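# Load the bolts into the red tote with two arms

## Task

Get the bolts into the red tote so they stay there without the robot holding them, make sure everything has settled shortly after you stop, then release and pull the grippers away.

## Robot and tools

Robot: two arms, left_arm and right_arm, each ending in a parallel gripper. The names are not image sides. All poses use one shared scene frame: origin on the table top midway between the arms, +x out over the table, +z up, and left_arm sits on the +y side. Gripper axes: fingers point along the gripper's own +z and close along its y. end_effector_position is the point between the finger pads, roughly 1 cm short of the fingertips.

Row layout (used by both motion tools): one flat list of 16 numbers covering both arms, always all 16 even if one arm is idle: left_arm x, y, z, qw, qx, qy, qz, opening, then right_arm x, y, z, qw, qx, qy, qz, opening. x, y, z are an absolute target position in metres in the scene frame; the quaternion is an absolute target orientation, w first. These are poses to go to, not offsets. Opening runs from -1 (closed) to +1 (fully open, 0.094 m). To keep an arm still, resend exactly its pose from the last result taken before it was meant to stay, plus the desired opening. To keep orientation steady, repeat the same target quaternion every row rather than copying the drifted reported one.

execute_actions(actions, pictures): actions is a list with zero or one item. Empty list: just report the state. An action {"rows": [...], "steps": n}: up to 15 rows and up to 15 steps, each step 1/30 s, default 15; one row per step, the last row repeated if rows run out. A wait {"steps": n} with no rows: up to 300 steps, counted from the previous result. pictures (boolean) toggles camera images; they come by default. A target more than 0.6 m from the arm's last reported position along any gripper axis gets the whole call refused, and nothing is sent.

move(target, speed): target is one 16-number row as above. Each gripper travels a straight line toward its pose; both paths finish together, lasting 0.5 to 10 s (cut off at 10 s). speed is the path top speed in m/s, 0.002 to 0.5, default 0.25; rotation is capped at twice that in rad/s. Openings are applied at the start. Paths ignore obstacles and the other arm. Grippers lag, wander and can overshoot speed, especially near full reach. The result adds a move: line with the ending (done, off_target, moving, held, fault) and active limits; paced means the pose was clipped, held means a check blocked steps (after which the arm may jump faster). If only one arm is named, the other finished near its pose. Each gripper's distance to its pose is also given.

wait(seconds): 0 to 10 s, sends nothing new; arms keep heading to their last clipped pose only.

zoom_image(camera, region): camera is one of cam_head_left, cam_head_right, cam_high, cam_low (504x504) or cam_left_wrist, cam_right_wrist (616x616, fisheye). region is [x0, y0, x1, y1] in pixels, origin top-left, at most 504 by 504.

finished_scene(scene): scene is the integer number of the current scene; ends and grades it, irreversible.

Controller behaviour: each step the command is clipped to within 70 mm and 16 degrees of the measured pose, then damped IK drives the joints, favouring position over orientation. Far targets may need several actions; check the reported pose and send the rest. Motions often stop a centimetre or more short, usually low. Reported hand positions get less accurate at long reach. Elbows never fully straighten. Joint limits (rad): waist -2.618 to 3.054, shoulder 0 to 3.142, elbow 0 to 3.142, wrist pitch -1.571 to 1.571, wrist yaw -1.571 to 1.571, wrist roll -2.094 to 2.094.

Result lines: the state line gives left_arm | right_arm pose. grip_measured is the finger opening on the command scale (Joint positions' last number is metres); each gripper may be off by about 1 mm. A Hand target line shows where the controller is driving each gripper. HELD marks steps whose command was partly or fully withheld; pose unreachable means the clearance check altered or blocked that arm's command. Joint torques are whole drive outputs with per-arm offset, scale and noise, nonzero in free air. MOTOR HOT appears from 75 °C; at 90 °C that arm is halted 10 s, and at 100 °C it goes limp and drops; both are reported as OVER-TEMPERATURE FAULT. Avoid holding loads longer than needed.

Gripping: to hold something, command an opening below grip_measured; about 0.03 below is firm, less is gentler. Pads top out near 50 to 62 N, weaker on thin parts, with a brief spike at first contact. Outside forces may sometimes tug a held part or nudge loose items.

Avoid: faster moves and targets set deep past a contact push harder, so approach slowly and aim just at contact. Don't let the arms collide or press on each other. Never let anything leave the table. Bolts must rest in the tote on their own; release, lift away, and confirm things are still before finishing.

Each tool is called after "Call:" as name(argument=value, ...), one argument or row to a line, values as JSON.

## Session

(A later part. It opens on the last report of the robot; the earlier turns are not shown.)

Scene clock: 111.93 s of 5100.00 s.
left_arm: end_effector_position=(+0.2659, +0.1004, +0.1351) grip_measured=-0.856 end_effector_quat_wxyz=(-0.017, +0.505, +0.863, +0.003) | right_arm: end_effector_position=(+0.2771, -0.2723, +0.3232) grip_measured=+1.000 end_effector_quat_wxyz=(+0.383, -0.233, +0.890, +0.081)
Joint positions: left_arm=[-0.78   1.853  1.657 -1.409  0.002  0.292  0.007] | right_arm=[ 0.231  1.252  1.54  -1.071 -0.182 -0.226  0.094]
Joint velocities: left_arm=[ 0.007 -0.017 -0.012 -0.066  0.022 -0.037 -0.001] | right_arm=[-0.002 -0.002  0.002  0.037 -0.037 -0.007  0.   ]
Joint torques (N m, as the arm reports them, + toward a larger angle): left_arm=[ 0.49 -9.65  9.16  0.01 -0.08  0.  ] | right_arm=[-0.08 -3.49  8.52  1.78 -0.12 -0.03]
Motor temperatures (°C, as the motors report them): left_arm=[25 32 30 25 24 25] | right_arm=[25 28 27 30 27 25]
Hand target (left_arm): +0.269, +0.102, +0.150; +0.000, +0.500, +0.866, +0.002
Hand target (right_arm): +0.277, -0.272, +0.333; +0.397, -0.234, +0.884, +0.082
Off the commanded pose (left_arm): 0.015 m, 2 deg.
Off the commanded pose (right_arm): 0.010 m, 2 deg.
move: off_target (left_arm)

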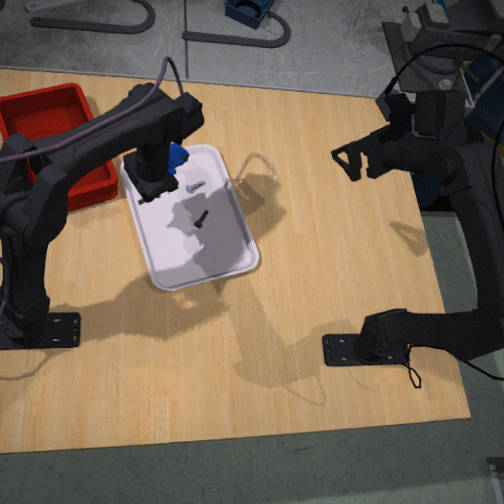

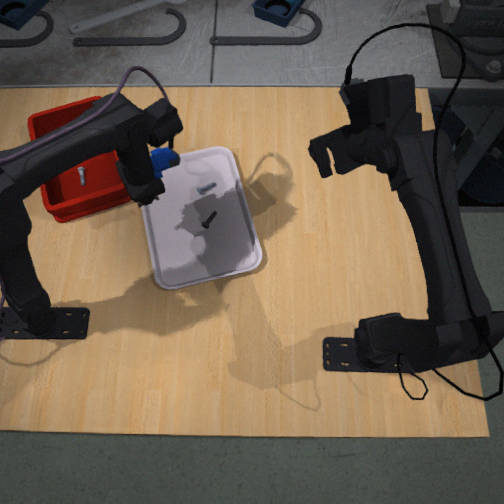

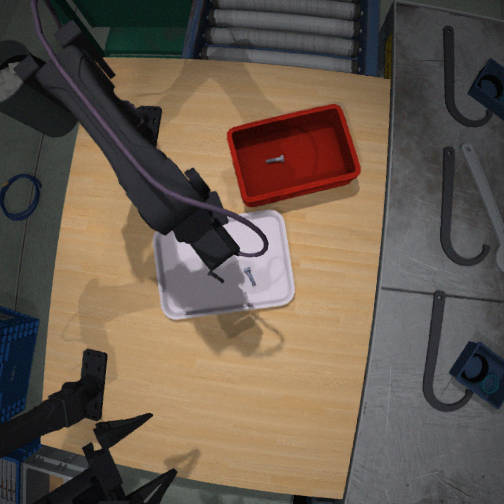

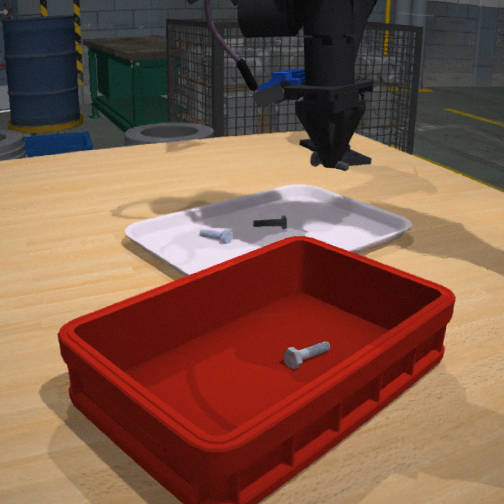

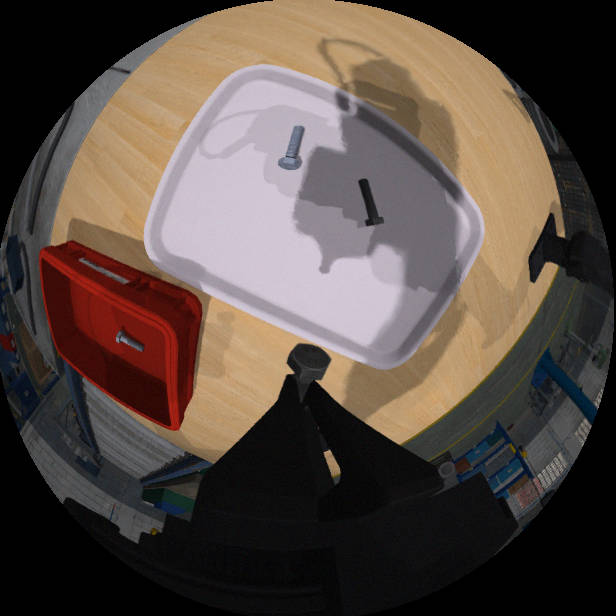

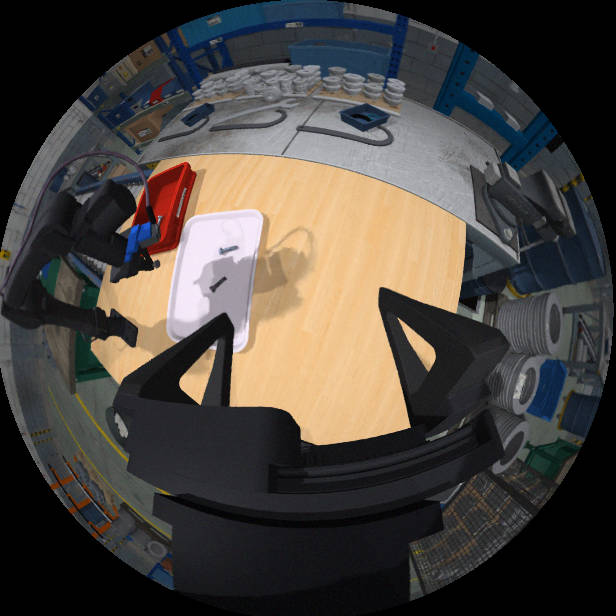

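Call:
move(
  target=[0.47,0.315,0.14,0,-0.13,0.99,0,-0.885,0.277,-0.272,0.333,0.397,-0.234,0.884,0.082,1],
)

Call:
move(
  target=[0.47,0.315,0.023,0,-0.13,0.99,0,-0.885,0.277,-0.272,0.333,0.397,-0.234,0.884,0.082,1],
  speed=0.12,
)

Call:
execute_actions(
  actions=[
    {"rows":[[0.47,0.315,0.023,0,-0.13,0.99,0,-0.2,0.277,-0.272,0.333,0.397,-0.234,0.884,0.082,1]],"steps":10},
  ],
  pictures=false,
)

Call:
move(
  target=[0.46,0.30,0.15,0,0.1,0.995,0,-0.2,0.277,-0.272,0.333,0.397,-0.234,0.884,0.082,1],
)

Call:
move(
  target=[0.38,0.10,0.13,0,0.515,0.857,0,-0.2,0.277,-0.272,0.333,0.397,-0.234,0.884,0.082,1],
)

Call:
move(
  target=[0.365,-0.02,0.05,0,0.515,0.857,0,-0.2,0.277,-0.272,0.333,0.397,-0.234,0.884,0.082,1],
  speed=0.15,
)

Scene clock: 125.93 s of 5100.00 s.
left_arm: end_effector_position=(+0.4672, +0.3163, +0.1346) grip_measured=-0.860 end_effector_quat_wxyz=(+0.020, -0.125, +0.992, -0.001) | right_arm: end_effector_position=(+0.2771, -0.2723, +0.3232) grip_measured=+1.000 end_effector_quat_wxyz=(+0.383, -0.233, +0.890, +0.081)
Joint positions: left_arm=[-0.057  2.272  2.283 -1.541 -0.006 -0.294  0.007] | right_arm=[ 0.231  1.252  1.54  -1.071 -0.182 -0.226  0.094]
Joint velocities: left_arm=[-0.007 -0.012  0.022 -0.081 -0.022 -0.007 -0.   ] | right_arm=[ 0.002  0.012  0.002 -0.037 -0.022  0.007  0.   ]
Joint torques (N m, as the arm reports them, + toward a larger angle): left_arm=[  0.18 -10.63   9.2    0.09  -0.07   0.06] | right_arm=[-0.12 -3.44  8.48  1.77 -0.13 -0.04]
Motor temperatures (°C, as the motors report them): left_arm=[25 33 31 25 24 25] | right_arm=[25 28 27 31 27 25]
Hand target (left_arm): +0.469, +0.319, +0.141; +0.026, -0.130, +0.991, +0.003
Hand target (right_arm): +0.277, -0.272, +0.333; +0.397, -0.234, +0.884, +0.082
Off the commanded pose (left_arm): 0.006 m, 2 deg.
Off the commanded pose (right_arm): 0.010 m, 2 deg.
joint sent to its limit (left arm) — the command would take joint 4 (wrist pitch) past its lower limit, so that joint was sent only as far as its limit.
After step 90, 7.87 s passed at rest.
move: done

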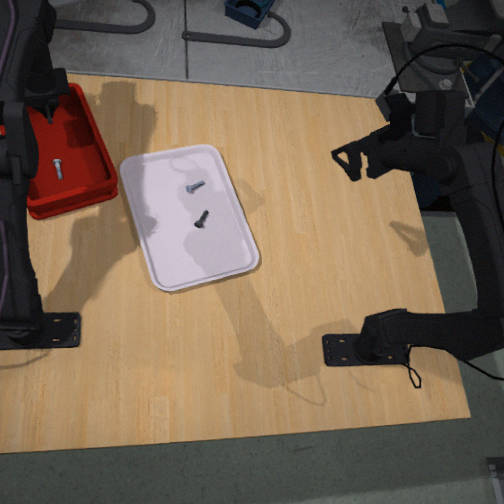

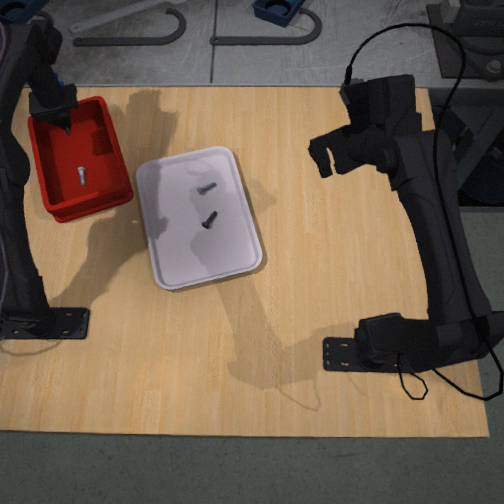

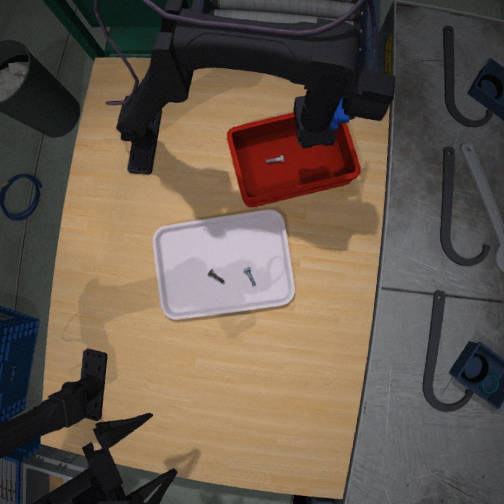

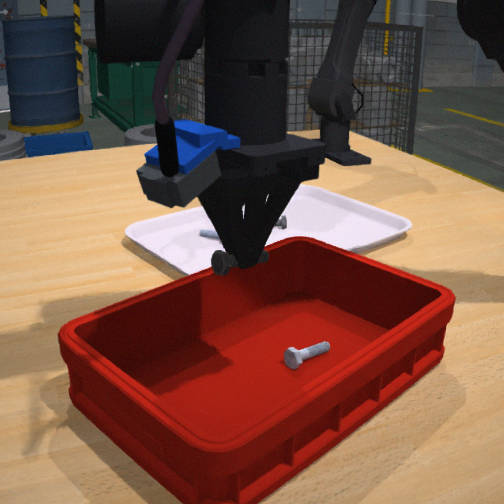

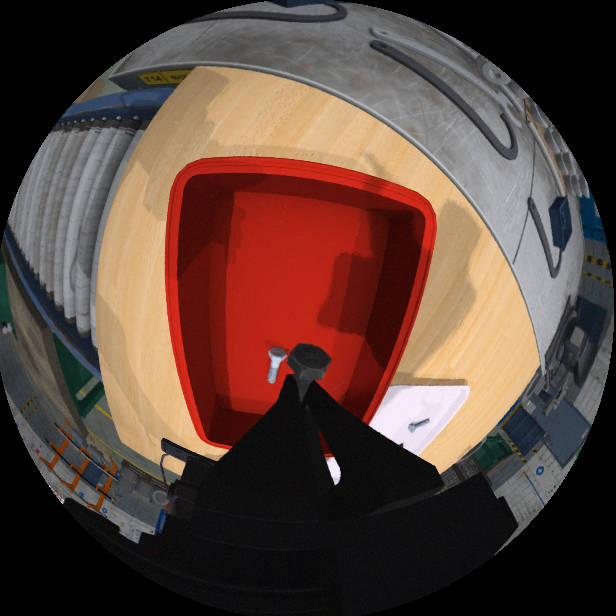

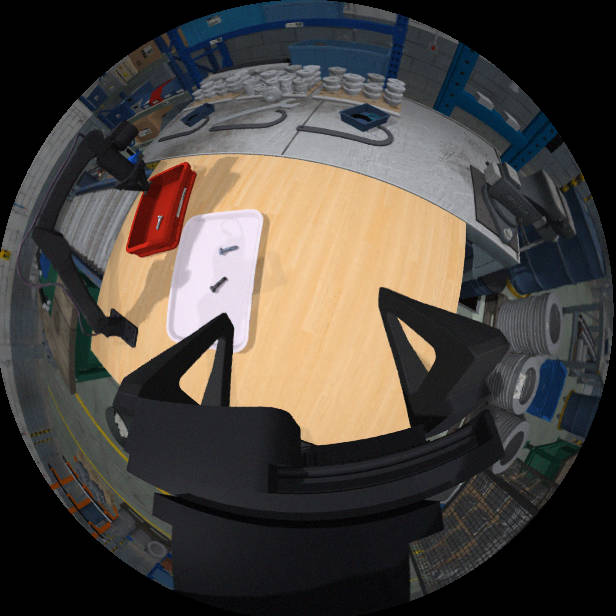

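Scene clock: 127.27 s of 5100.00 s.
left_arm: end_effector_position=(+0.4641, +0.3165, +0.0264) grip_measured=-0.860 end_effector_quat_wxyz=(-0.013, -0.128, +0.992, +0.005) | right_arm: end_effector_position=(+0.2771, -0.2723, +0.3232) grip_measured=+1.000 end_effector_quat_wxyz=(+0.383, -0.233, +0.890, +0.081)
Joint positions: left_arm=[-0.057  2.316  1.926 -1.207 -0.006 -0.3    0.007] | right_arm=[ 0.231  1.252  1.54  -1.071 -0.182 -0.226  0.094]
Joint velocities: left_arm=[ 0.002  0.002  0.012  0.007 -0.022  0.022 -0.001] | right_arm=[ 0.002  0.002  0.007  0.037  0.007 -0.022  0.   ]
Joint torques (N m, as the arm reports them, + toward a larger angle): left_arm=[ -0.14 -10.84   5.7    0.51   0.01   0.01] | right_arm=[-0.1  -3.48  8.47  1.77 -0.14 -0.04]
Motor temperatures (°C, as the motors report them): left_arm=[25 33 30 25 24 25] | right_arm=[25 28 27 31 27 25]
Hand target (left_arm): +0.471, +0.315, +0.023; -0.000, -0.130, +0.992, -0.000
Hand target (right_arm): +0.277, -0.272, +0.333; +0.397, -0.234, +0.884, +0.082
Off the commanded pose (left_arm): 0.007 m, 2 deg.
Off the commanded pose (right_arm): 0.010 m, 2 deg.
move: done

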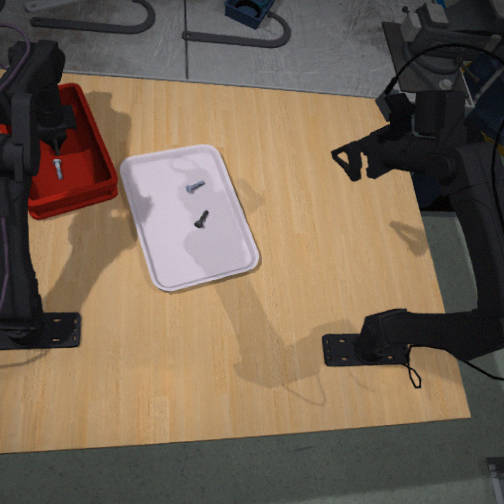

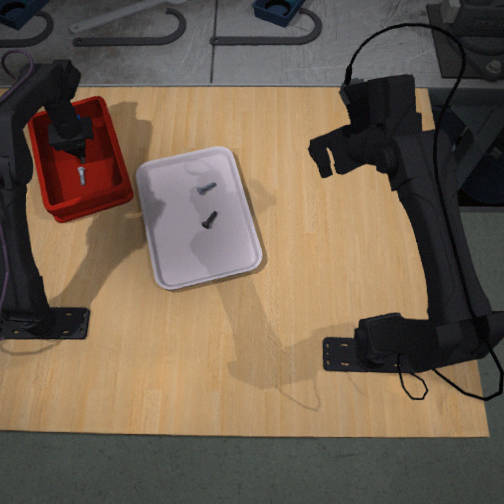

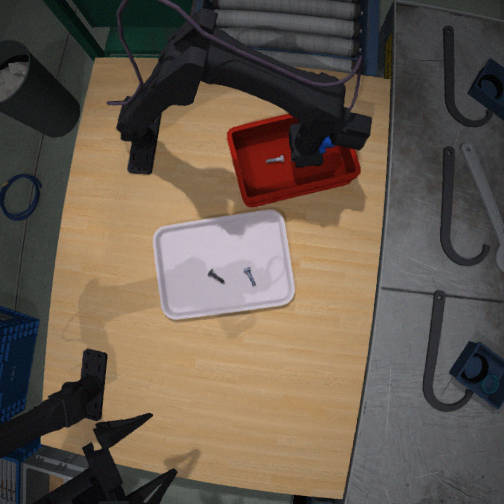

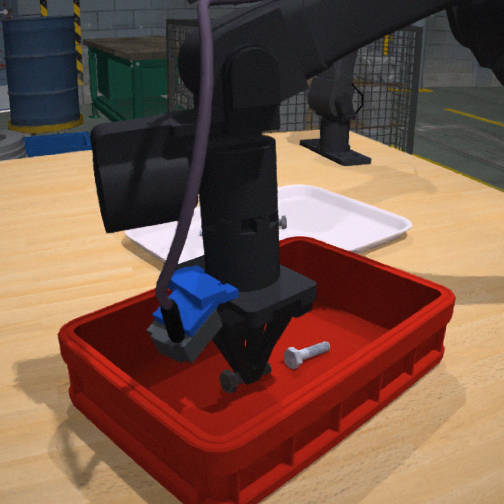

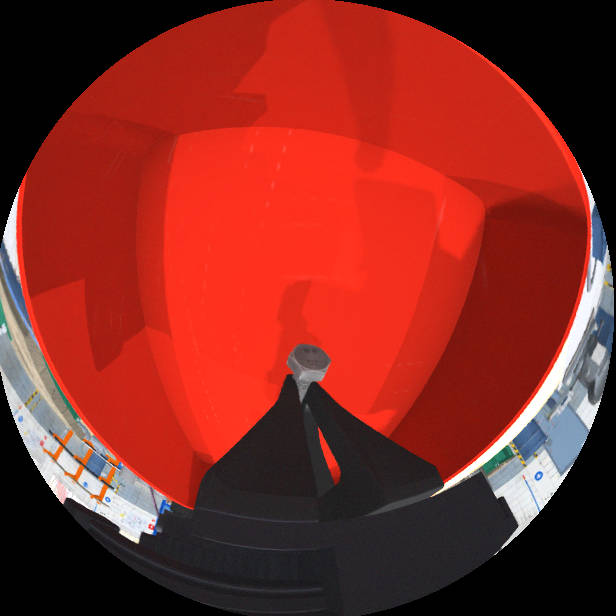

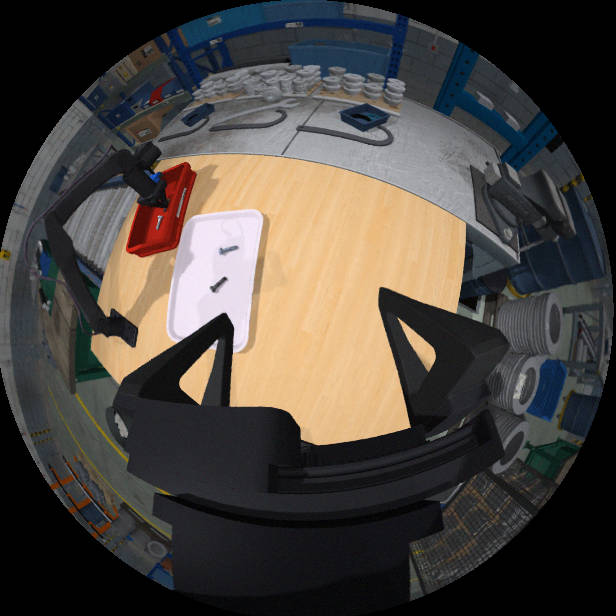

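Scene clock: 127.60 s of 5100.00 s.
left_arm: end_effector_position=(+0.4667, +0.3163, +0.0257) grip_measured=-0.203 end_effector_quat_wxyz=(-0.008, -0.128, +0.992, +0.004) | right_arm: end_effector_position=(+0.2771, -0.2723, +0.3232) grip_measured=+1.000 end_effector_quat_wxyz=(+0.383, -0.233, +0.890, +0.081)
Joint positions: left_arm=[-0.057  2.316  1.923 -1.194 -0.006 -0.3    0.037] | right_arm=[ 0.231  1.252  1.54  -1.071 -0.182 -0.226  0.094]
Joint velocities: left_arm=[-0.012 -0.002  0.007 -0.037 -0.022 -0.037  0.001] | right_arm=[-0.007 -0.017 -0.017 -0.051  0.051 -0.007  0.   ]
Joint torques (N m, as the arm reports them, + toward a larger angle): left_arm=[  0.23 -11.19   5.27   0.48   0.03  -0.04] | right_arm=[-0.13 -3.45  8.37  1.78 -0.14 -0.04]
Motor temperatures (°C, as the motors report them): left_arm=[25 33 30 25 24 25] | right_arm=[25 28 27 31 27 25]
Hand target (left_arm): +0.470, +0.315, +0.023; -0.000, -0.130, +0.991, +0.000
Hand target (right_arm): +0.277, -0.272, +0.333; +0.397, -0.234, +0.884, +0.082
Off the commanded pose (left_arm): 0.004 m, 1 deg.
Off the commanded pose (right_arm): 0.010 m, 2 deg.
Steps of this call (steps 1 to 10: all 10 steps of this action). Readings (end_effector_position):
1: left_arm (+0.4644, +0.3164, +0.0263) | right_arm (+0.2771, -0.2723, +0.3232)
2: left_arm (+0.4652, +0.3164, +0.0260) | right_arm (+0.2771, -0.2723, +0.3232)
4: left_arm (+0.4661, +0.3164, +0.0257) | right_arm (+0.2771, -0.2723, +0.3232)
8: left_arm (+0.4667, +0.3163, +0.0257) | right_arm (+0.2771, -0.2723, +0.3232)
10: the state above

Scene clock: 129.30 s of 5100.00 s.
left_arm: end_effector_position=(+0.4594, +0.3053, +0.1323) grip_measured=-0.203 end_effector_quat_wxyz=(+0.010, +0.091, +0.996, +0.003) | right_arm: end_effector_position=(+0.2771, -0.2723, +0.3232) grip_measured=+1.000 end_effector_quat_wxyz=(+0.383, -0.233, +0.890, +0.081)
Joint positions: left_arm=[-0.083  2.255  2.246 -1.541 -0.006  0.113  0.037] | right_arm=[ 0.231  1.252  1.54  -1.071 -0.182 -0.226  0.094]
Joint velocities: left_arm=[-0.002 -0.007 -0.002 -0.051 -0.051  0.022 -0.001] | right_arm=[-0.007 -0.002 -0.007 -0.051 -0.037 -0.007  0.   ]
Joint torques (N m, as the arm reports them, + toward a larger angle): left_arm=[ -0.66 -12.59   8.37   0.09   0.04   0.08] | right_arm=[-0.1  -3.42  8.46  1.76 -0.13 -0.04]
Motor temperatures (°C, as the motors report them): left_arm=[25 33 31 25 24 25] | right_arm=[25 28 27 31 27 25]
Hand target (left_arm): +0.459, +0.300, +0.149; +0.027, +0.100, +0.995, +0.000
Hand target (right_arm): +0.277, -0.272, +0.333; +0.397, -0.234, +0.884, +0.082
Off the commanded pose (left_arm): 0.018 m, 2 deg.
Off the commanded pose (right_arm): 0.010 m, 2 deg.
joint sent to its limit (left arm) — the command would take joint 4 (wrist pitch) past its lower limit, so that joint was sent only as far as its limit.
move: off_target (left_arm)

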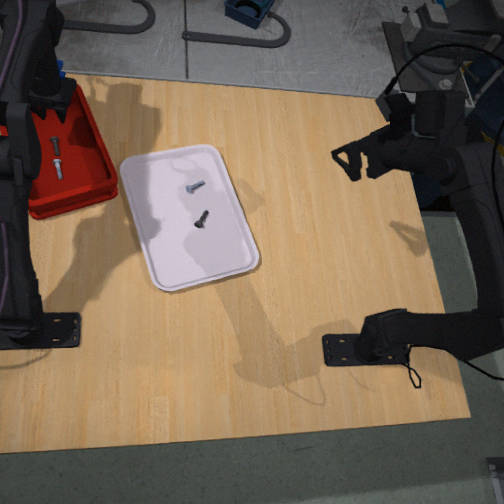

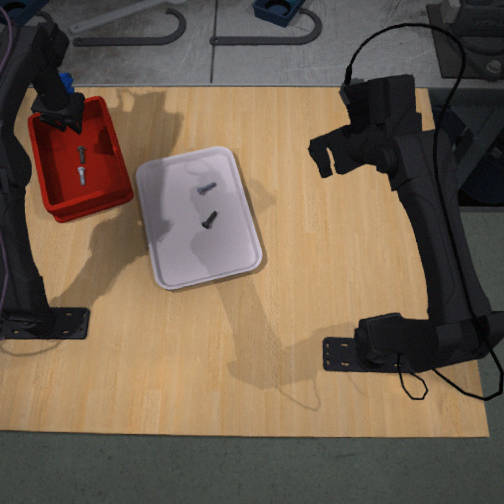

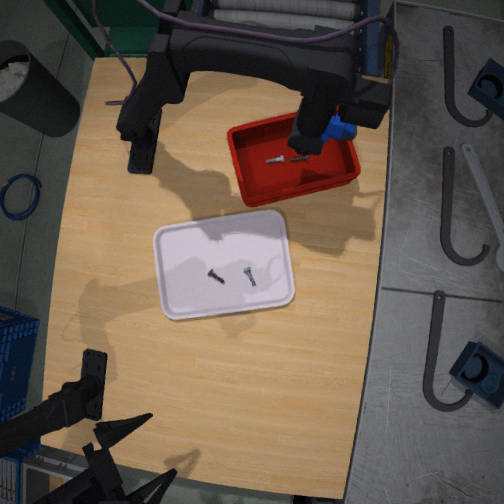

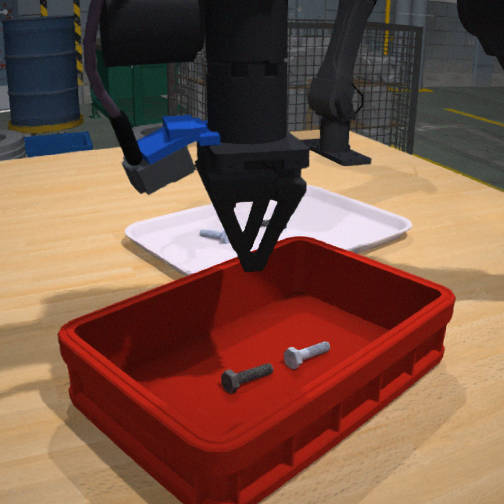

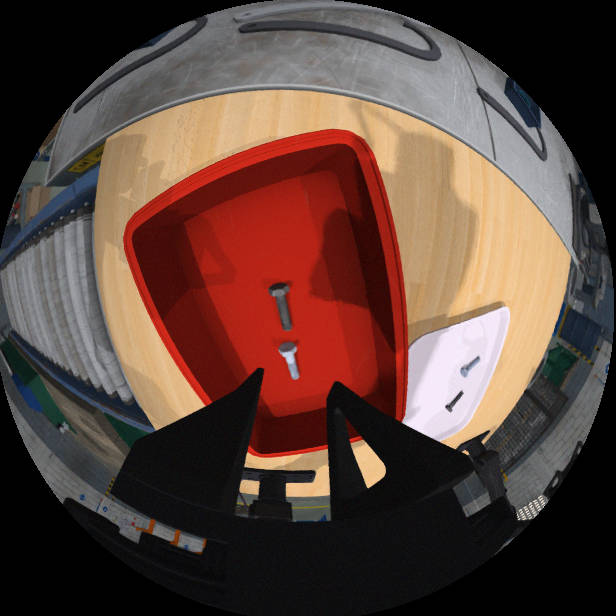

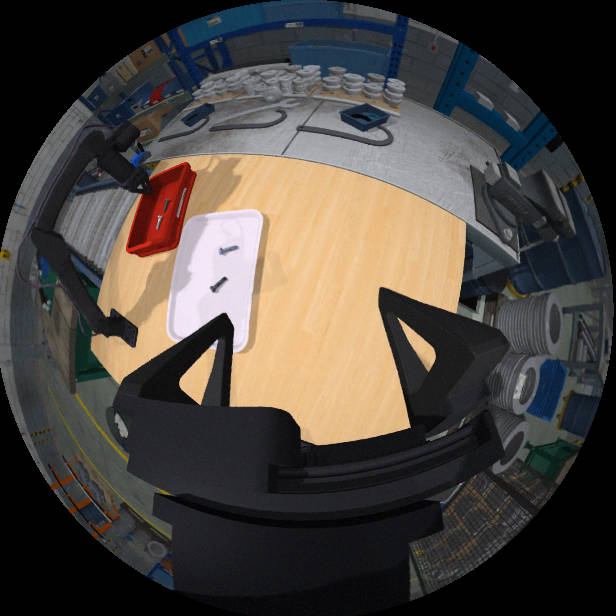

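Scene clock: 131.67 s of 5100.00 s.
left_arm: end_effector_position=(+0.3807, +0.0995, +0.1239) grip_measured=-0.203 end_effector_quat_wxyz=(-0.002, +0.512, +0.859, -0.001) | right_arm: end_effector_position=(+0.2771, -0.2723, +0.3232) grip_measured=+1.000 end_effector_quat_wxyz=(+0.383, -0.233, +0.890, +0.081)
Joint positions: left_arm=[-0.594  2.224  2.159 -1.51   0.002  0.495  0.037] | right_arm=[ 0.231  1.252  1.54  -1.071 -0.182 -0.226  0.094]
Joint velocities: left_arm=[ 0.007  0.002  0.017 -0.007 -0.022  0.051 -0.001] | right_arm=[-0.002  0.012  0.017 -0.066 -0.037  0.022  0.   ]
Joint torques (N m, as the arm reports them, + toward a larger angle): left_arm=[  0.04 -10.48   9.04   0.05   0.09   0.06] | right_arm=[-0.11 -3.44  8.43  1.78 -0.12 -0.04]
Motor temperatures (°C, as the motors report them): left_arm=[25 34 31 25 24 25] | right_arm=[25 28 27 31 27 25]
Hand target (left_arm): +0.381, +0.098, +0.130; +0.002, +0.515, +0.857, -0.005
Hand target (right_arm): +0.277, -0.272, +0.333; +0.397, -0.234, +0.884, +0.082
Off the commanded pose (left_arm): 0.006 m, 0 deg.
Off the commanded pose (right_arm): 0.010 m, 2 deg.
move: done

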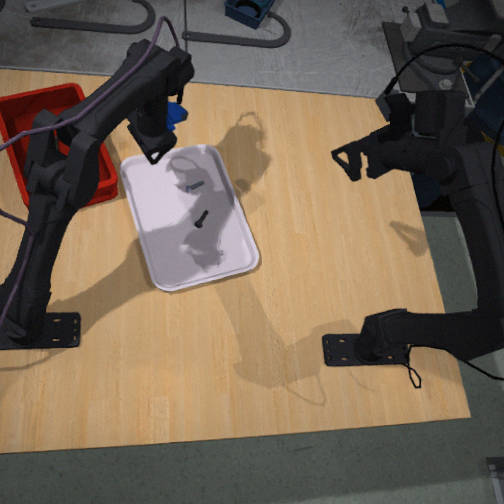

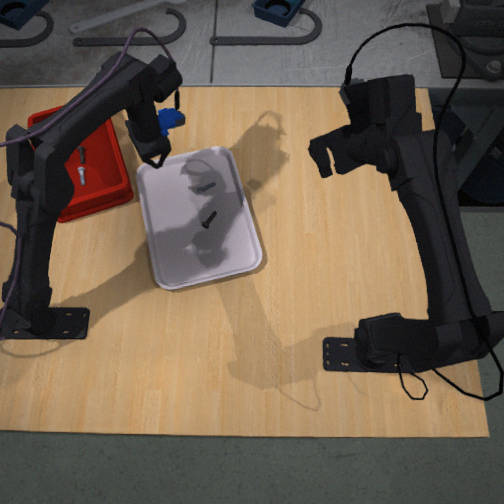

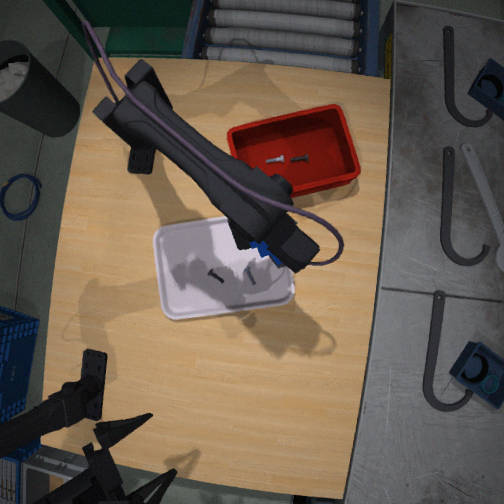

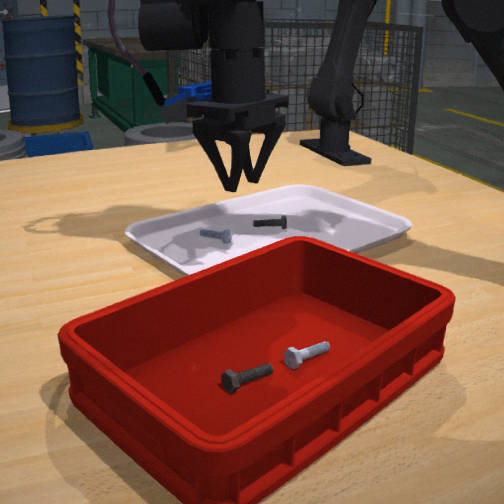

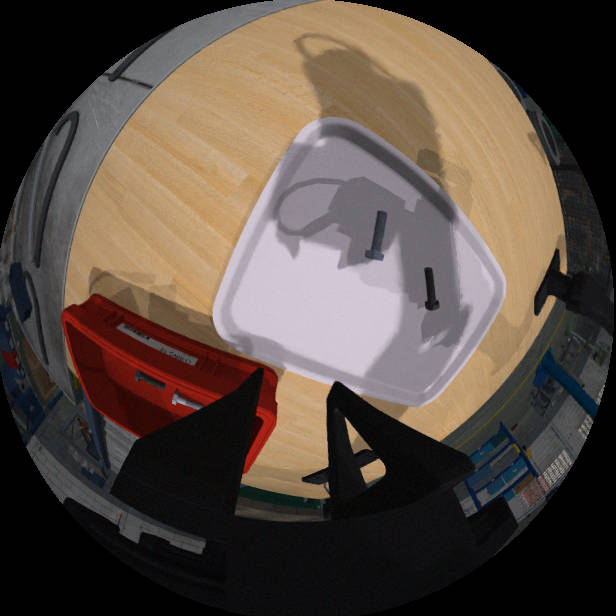

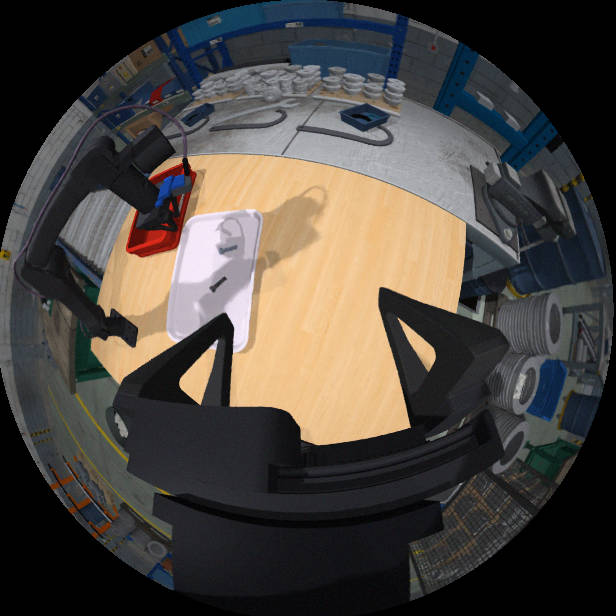

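Scene clock: 133.23 s of 5100.00 s.
left_arm: end_effector_position=(+0.3649, -0.0197, +0.0427) grip_measured=-0.203 end_effector_quat_wxyz=(-0.005, +0.518, +0.856, +0.000) | right_arm: end_effector_position=(+0.2771, -0.2723, +0.3232) grip_measured=+1.000 end_effector_quat_wxyz=(+0.383, -0.233, +0.890, +0.081)
Joint positions: left_arm=[-0.816  2.586  2.478 -1.472  0.002  0.285  0.037] | right_arm=[ 0.231  1.252  1.54  -1.071 -0.182 -0.226  0.094]
Joint velocities: left_arm=[-0.007 -0.017 -0.002 -0.037 -0.022 -0.007 -0.001] | right_arm=[-0.002  0.007 -0.022  0.007  0.022  0.022  0.   ]
Joint torques (N m, as the arm reports them, + toward a larger angle): left_arm=[  0.03 -12.6    9.19   0.04   0.03  -0.01] | right_arm=[-0.05 -3.48  8.39  1.77 -0.13 -0.02]
Motor temperatures (°C, as the motors report them): left_arm=[25 34 31 25 24 25] | right_arm=[25 28 27 31 27 25]
Hand target (left_arm): +0.366, -0.021, +0.050; +0.000, +0.515, +0.857, -0.003
Hand target (right_arm): +0.277, -0.272, +0.333; +0.397, -0.234, +0.884, +0.082
Off the commanded pose (left_arm): 0.007 m, 1 deg.
Off the commanded pose (right_arm): 0.010 m, 2 deg.
move: done

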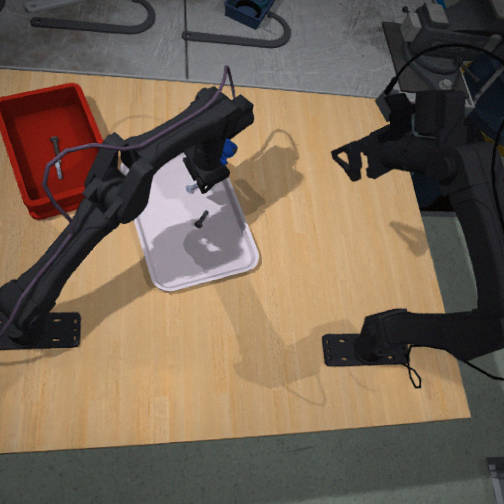

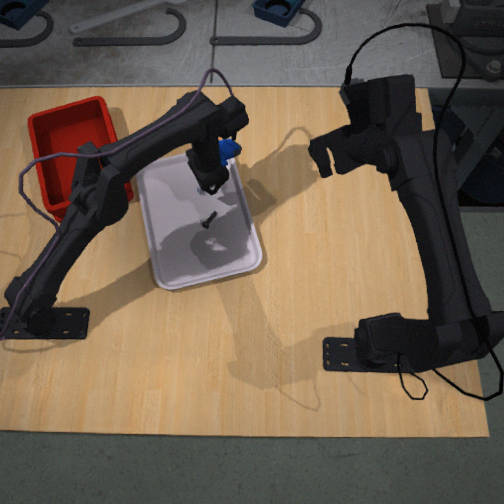

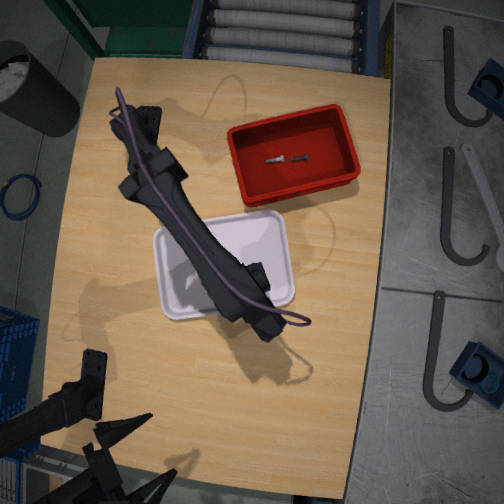

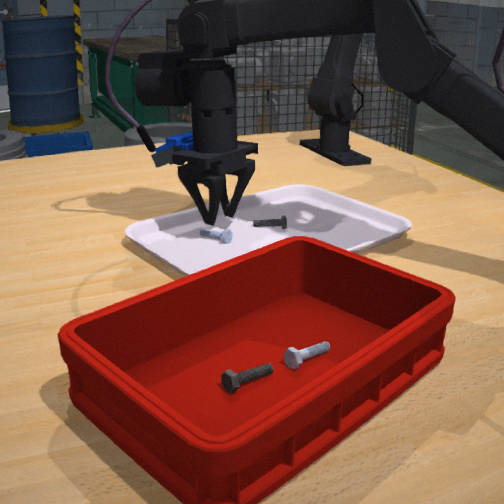

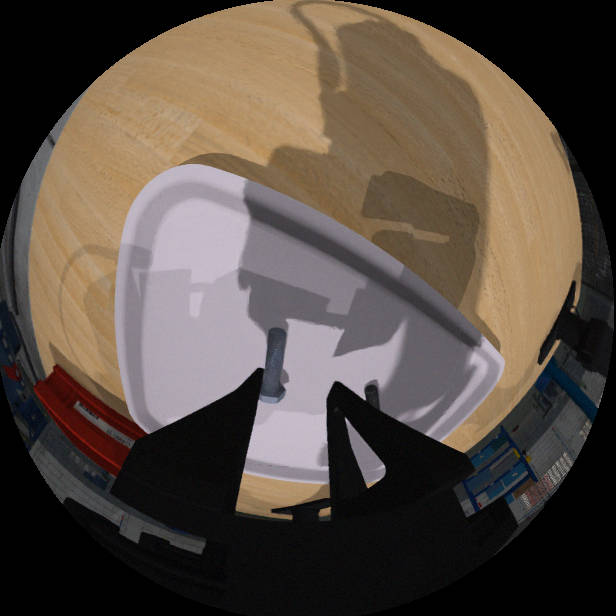

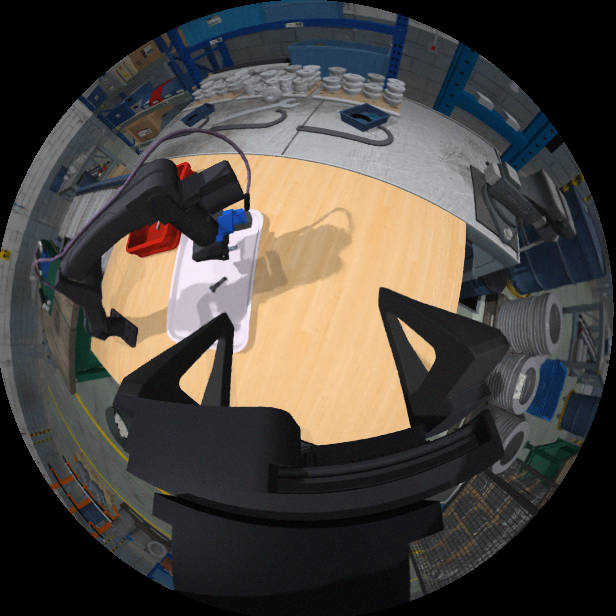

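Call:
move(
  target=[0.376,-0.005,0.042,0,0.515,0.857,0,-0.2,0.277,-0.272,0.333,0.397,-0.234,0.884,0.082,1],
  speed=0.05,
)

Call:
move(
  target=[0.376,-0.005,0.016,0,0.515,0.857,0,-0.2,0.277,-0.272,0.333,0.397,-0.234,0.884,0.082,1],
  speed=0.05,
)

Scene clock: 138.67 s of 5100.00 s.
left_arm: end_effector_position=(+0.3696, -0.0025, +0.0243) grip_measured=-0.203 end_effector_quat_wxyz=(-0.026, +0.514, +0.857, +0.005) | right_arm: end_effector_position=(+0.2771, -0.2723, +0.3232) grip_measured=+1.000 end_effector_quat_wxyz=(+0.383, -0.233, +0.890, +0.081)
Joint positions: left_arm=[-0.785  2.586  2.404 -1.441  0.002  0.309  0.037] | right_arm=[ 0.231  1.252  1.54  -1.071 -0.182 -0.226  0.094]
Joint velocities: left_arm=[ 0.002 -0.012  0.007  0.022  0.007  0.022  0.   ] | right_arm=[ 0.007 -0.017  0.002  0.007  0.022  0.051  0.   ]
Joint torques (N m, as the arm reports them, + toward a larger angle): left_arm=[  0.5  -15.71   5.6    0.29  -0.01   0.08] | right_arm=[-0.08 -3.45  8.42  1.78 -0.11 -0.04]
Motor temperatures (°C, as the motors report them): left_arm=[25 35 31 25 24 25] | right_arm=[25 28 27 31 27 25]
Hand target (left_arm): +0.376, -0.005, +0.042; -0.000, +0.515, +0.857, +0.001
Hand target (right_arm): +0.277, -0.272, +0.333; +0.397, -0.234, +0.884, +0.082
Off the commanded pose (left_arm): 0.019 m, 3 deg.
Off the commanded pose (right_arm): 0.010 m, 2 deg.
After step 90, 1.60 s passed at rest.
move: off_target (left_arm)

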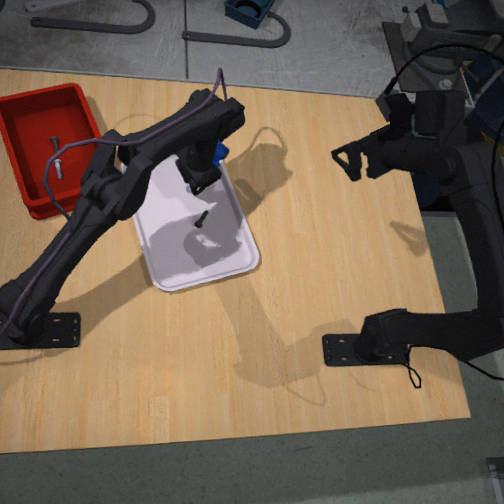

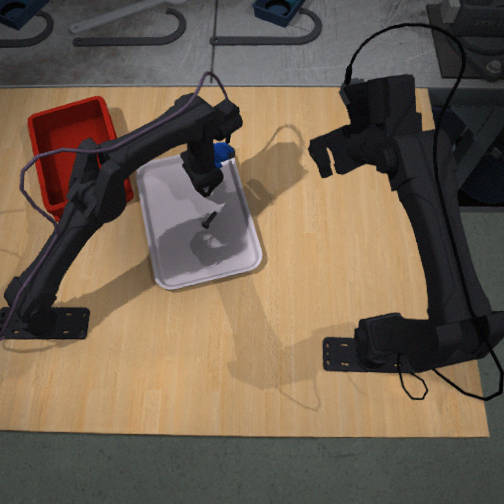

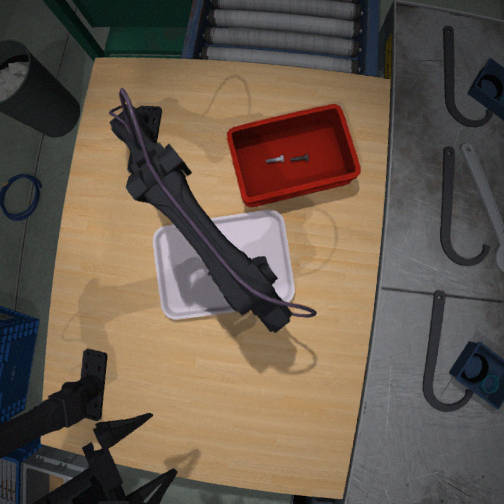

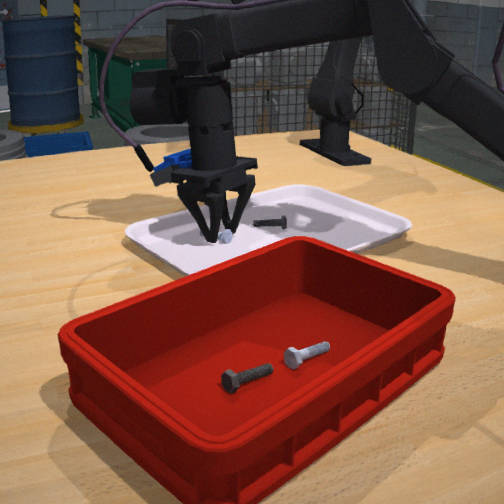

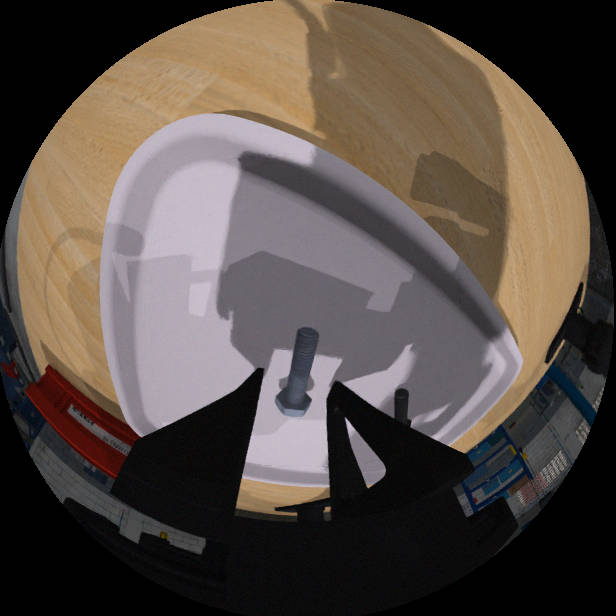

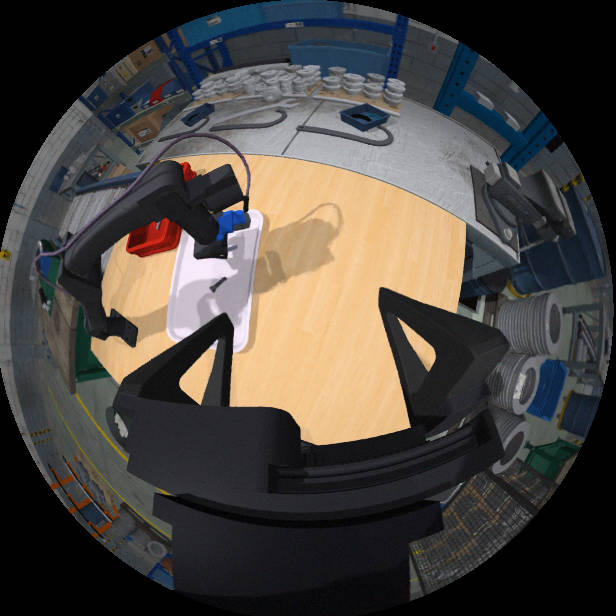

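Scene clock: 139.43 s of 5100.00 s.
left_arm: end_effector_position=(+0.3692, -0.0019, +0.0194) grip_measured=-0.203 end_effector_quat_wxyz=(-0.017, +0.514, +0.857, +0.003) | right_arm: end_effector_position=(+0.2771, -0.2723, +0.3232) grip_measured=+1.000 end_effector_quat_wxyz=(+0.383, -0.233, +0.890, +0.081)
Joint positions: left_arm=[-0.785  2.546  2.31  -1.368  0.001  0.309  0.037] | right_arm=[ 0.231  1.252  1.54  -1.071 -0.182 -0.226  0.094]
Joint velocities: left_arm=[ 0.007 -0.002 -0.012  0.051  0.022 -0.022 -0.   ] | right_arm=[-0.012  0.002  0.012 -0.022 -0.007  0.081  0.   ]
Joint torques (N m, as the arm reports them, + toward a larger angle): left_arm=[  0.37 -12.95   4.3    0.7   -0.03   0.08] | right_arm=[-0.13 -3.49  8.49  1.77 -0.12 -0.03]
Motor temperatures (°C, as the motors report them): left_arm=[25 35 31 25 24 25] | right_arm=[25 28 27 31 27 25]
Hand target (left_arm): +0.376, -0.005, +0.016; -0.001, +0.515, +0.857, +0.001
Hand target (right_arm): +0.277, -0.272, +0.333; +0.397, -0.234, +0.884, +0.082
Off the commanded pose (left_arm): 0.008 m, 2 deg.
Off the commanded pose (right_arm): 0.010 m, 2 deg.
move: done

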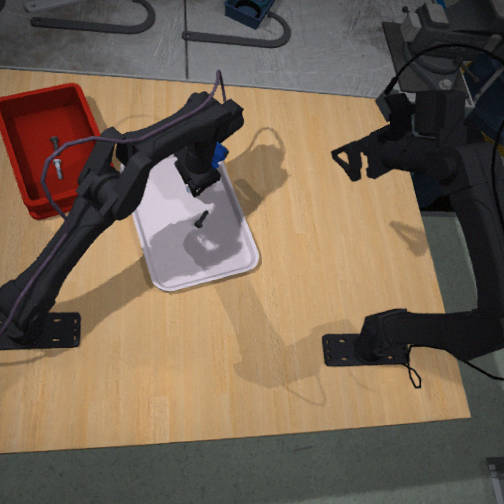

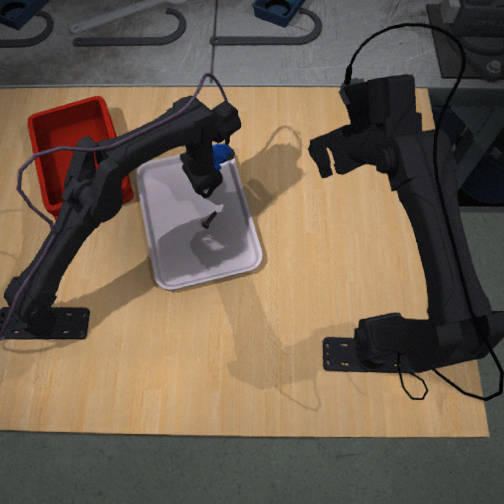

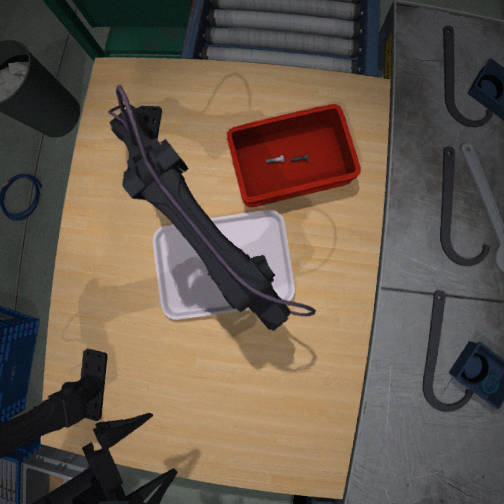

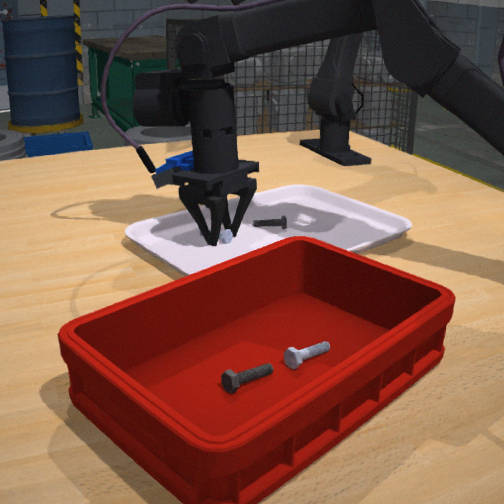

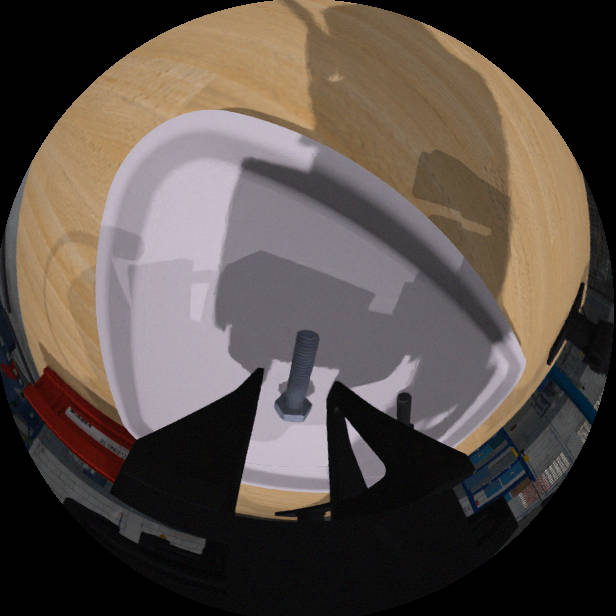

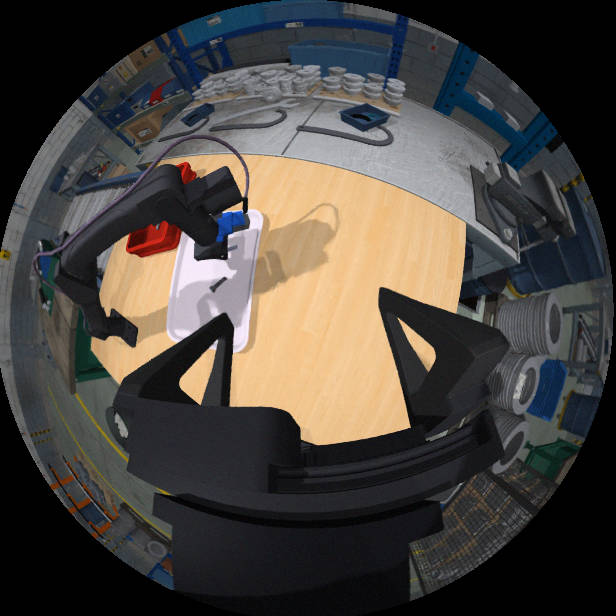

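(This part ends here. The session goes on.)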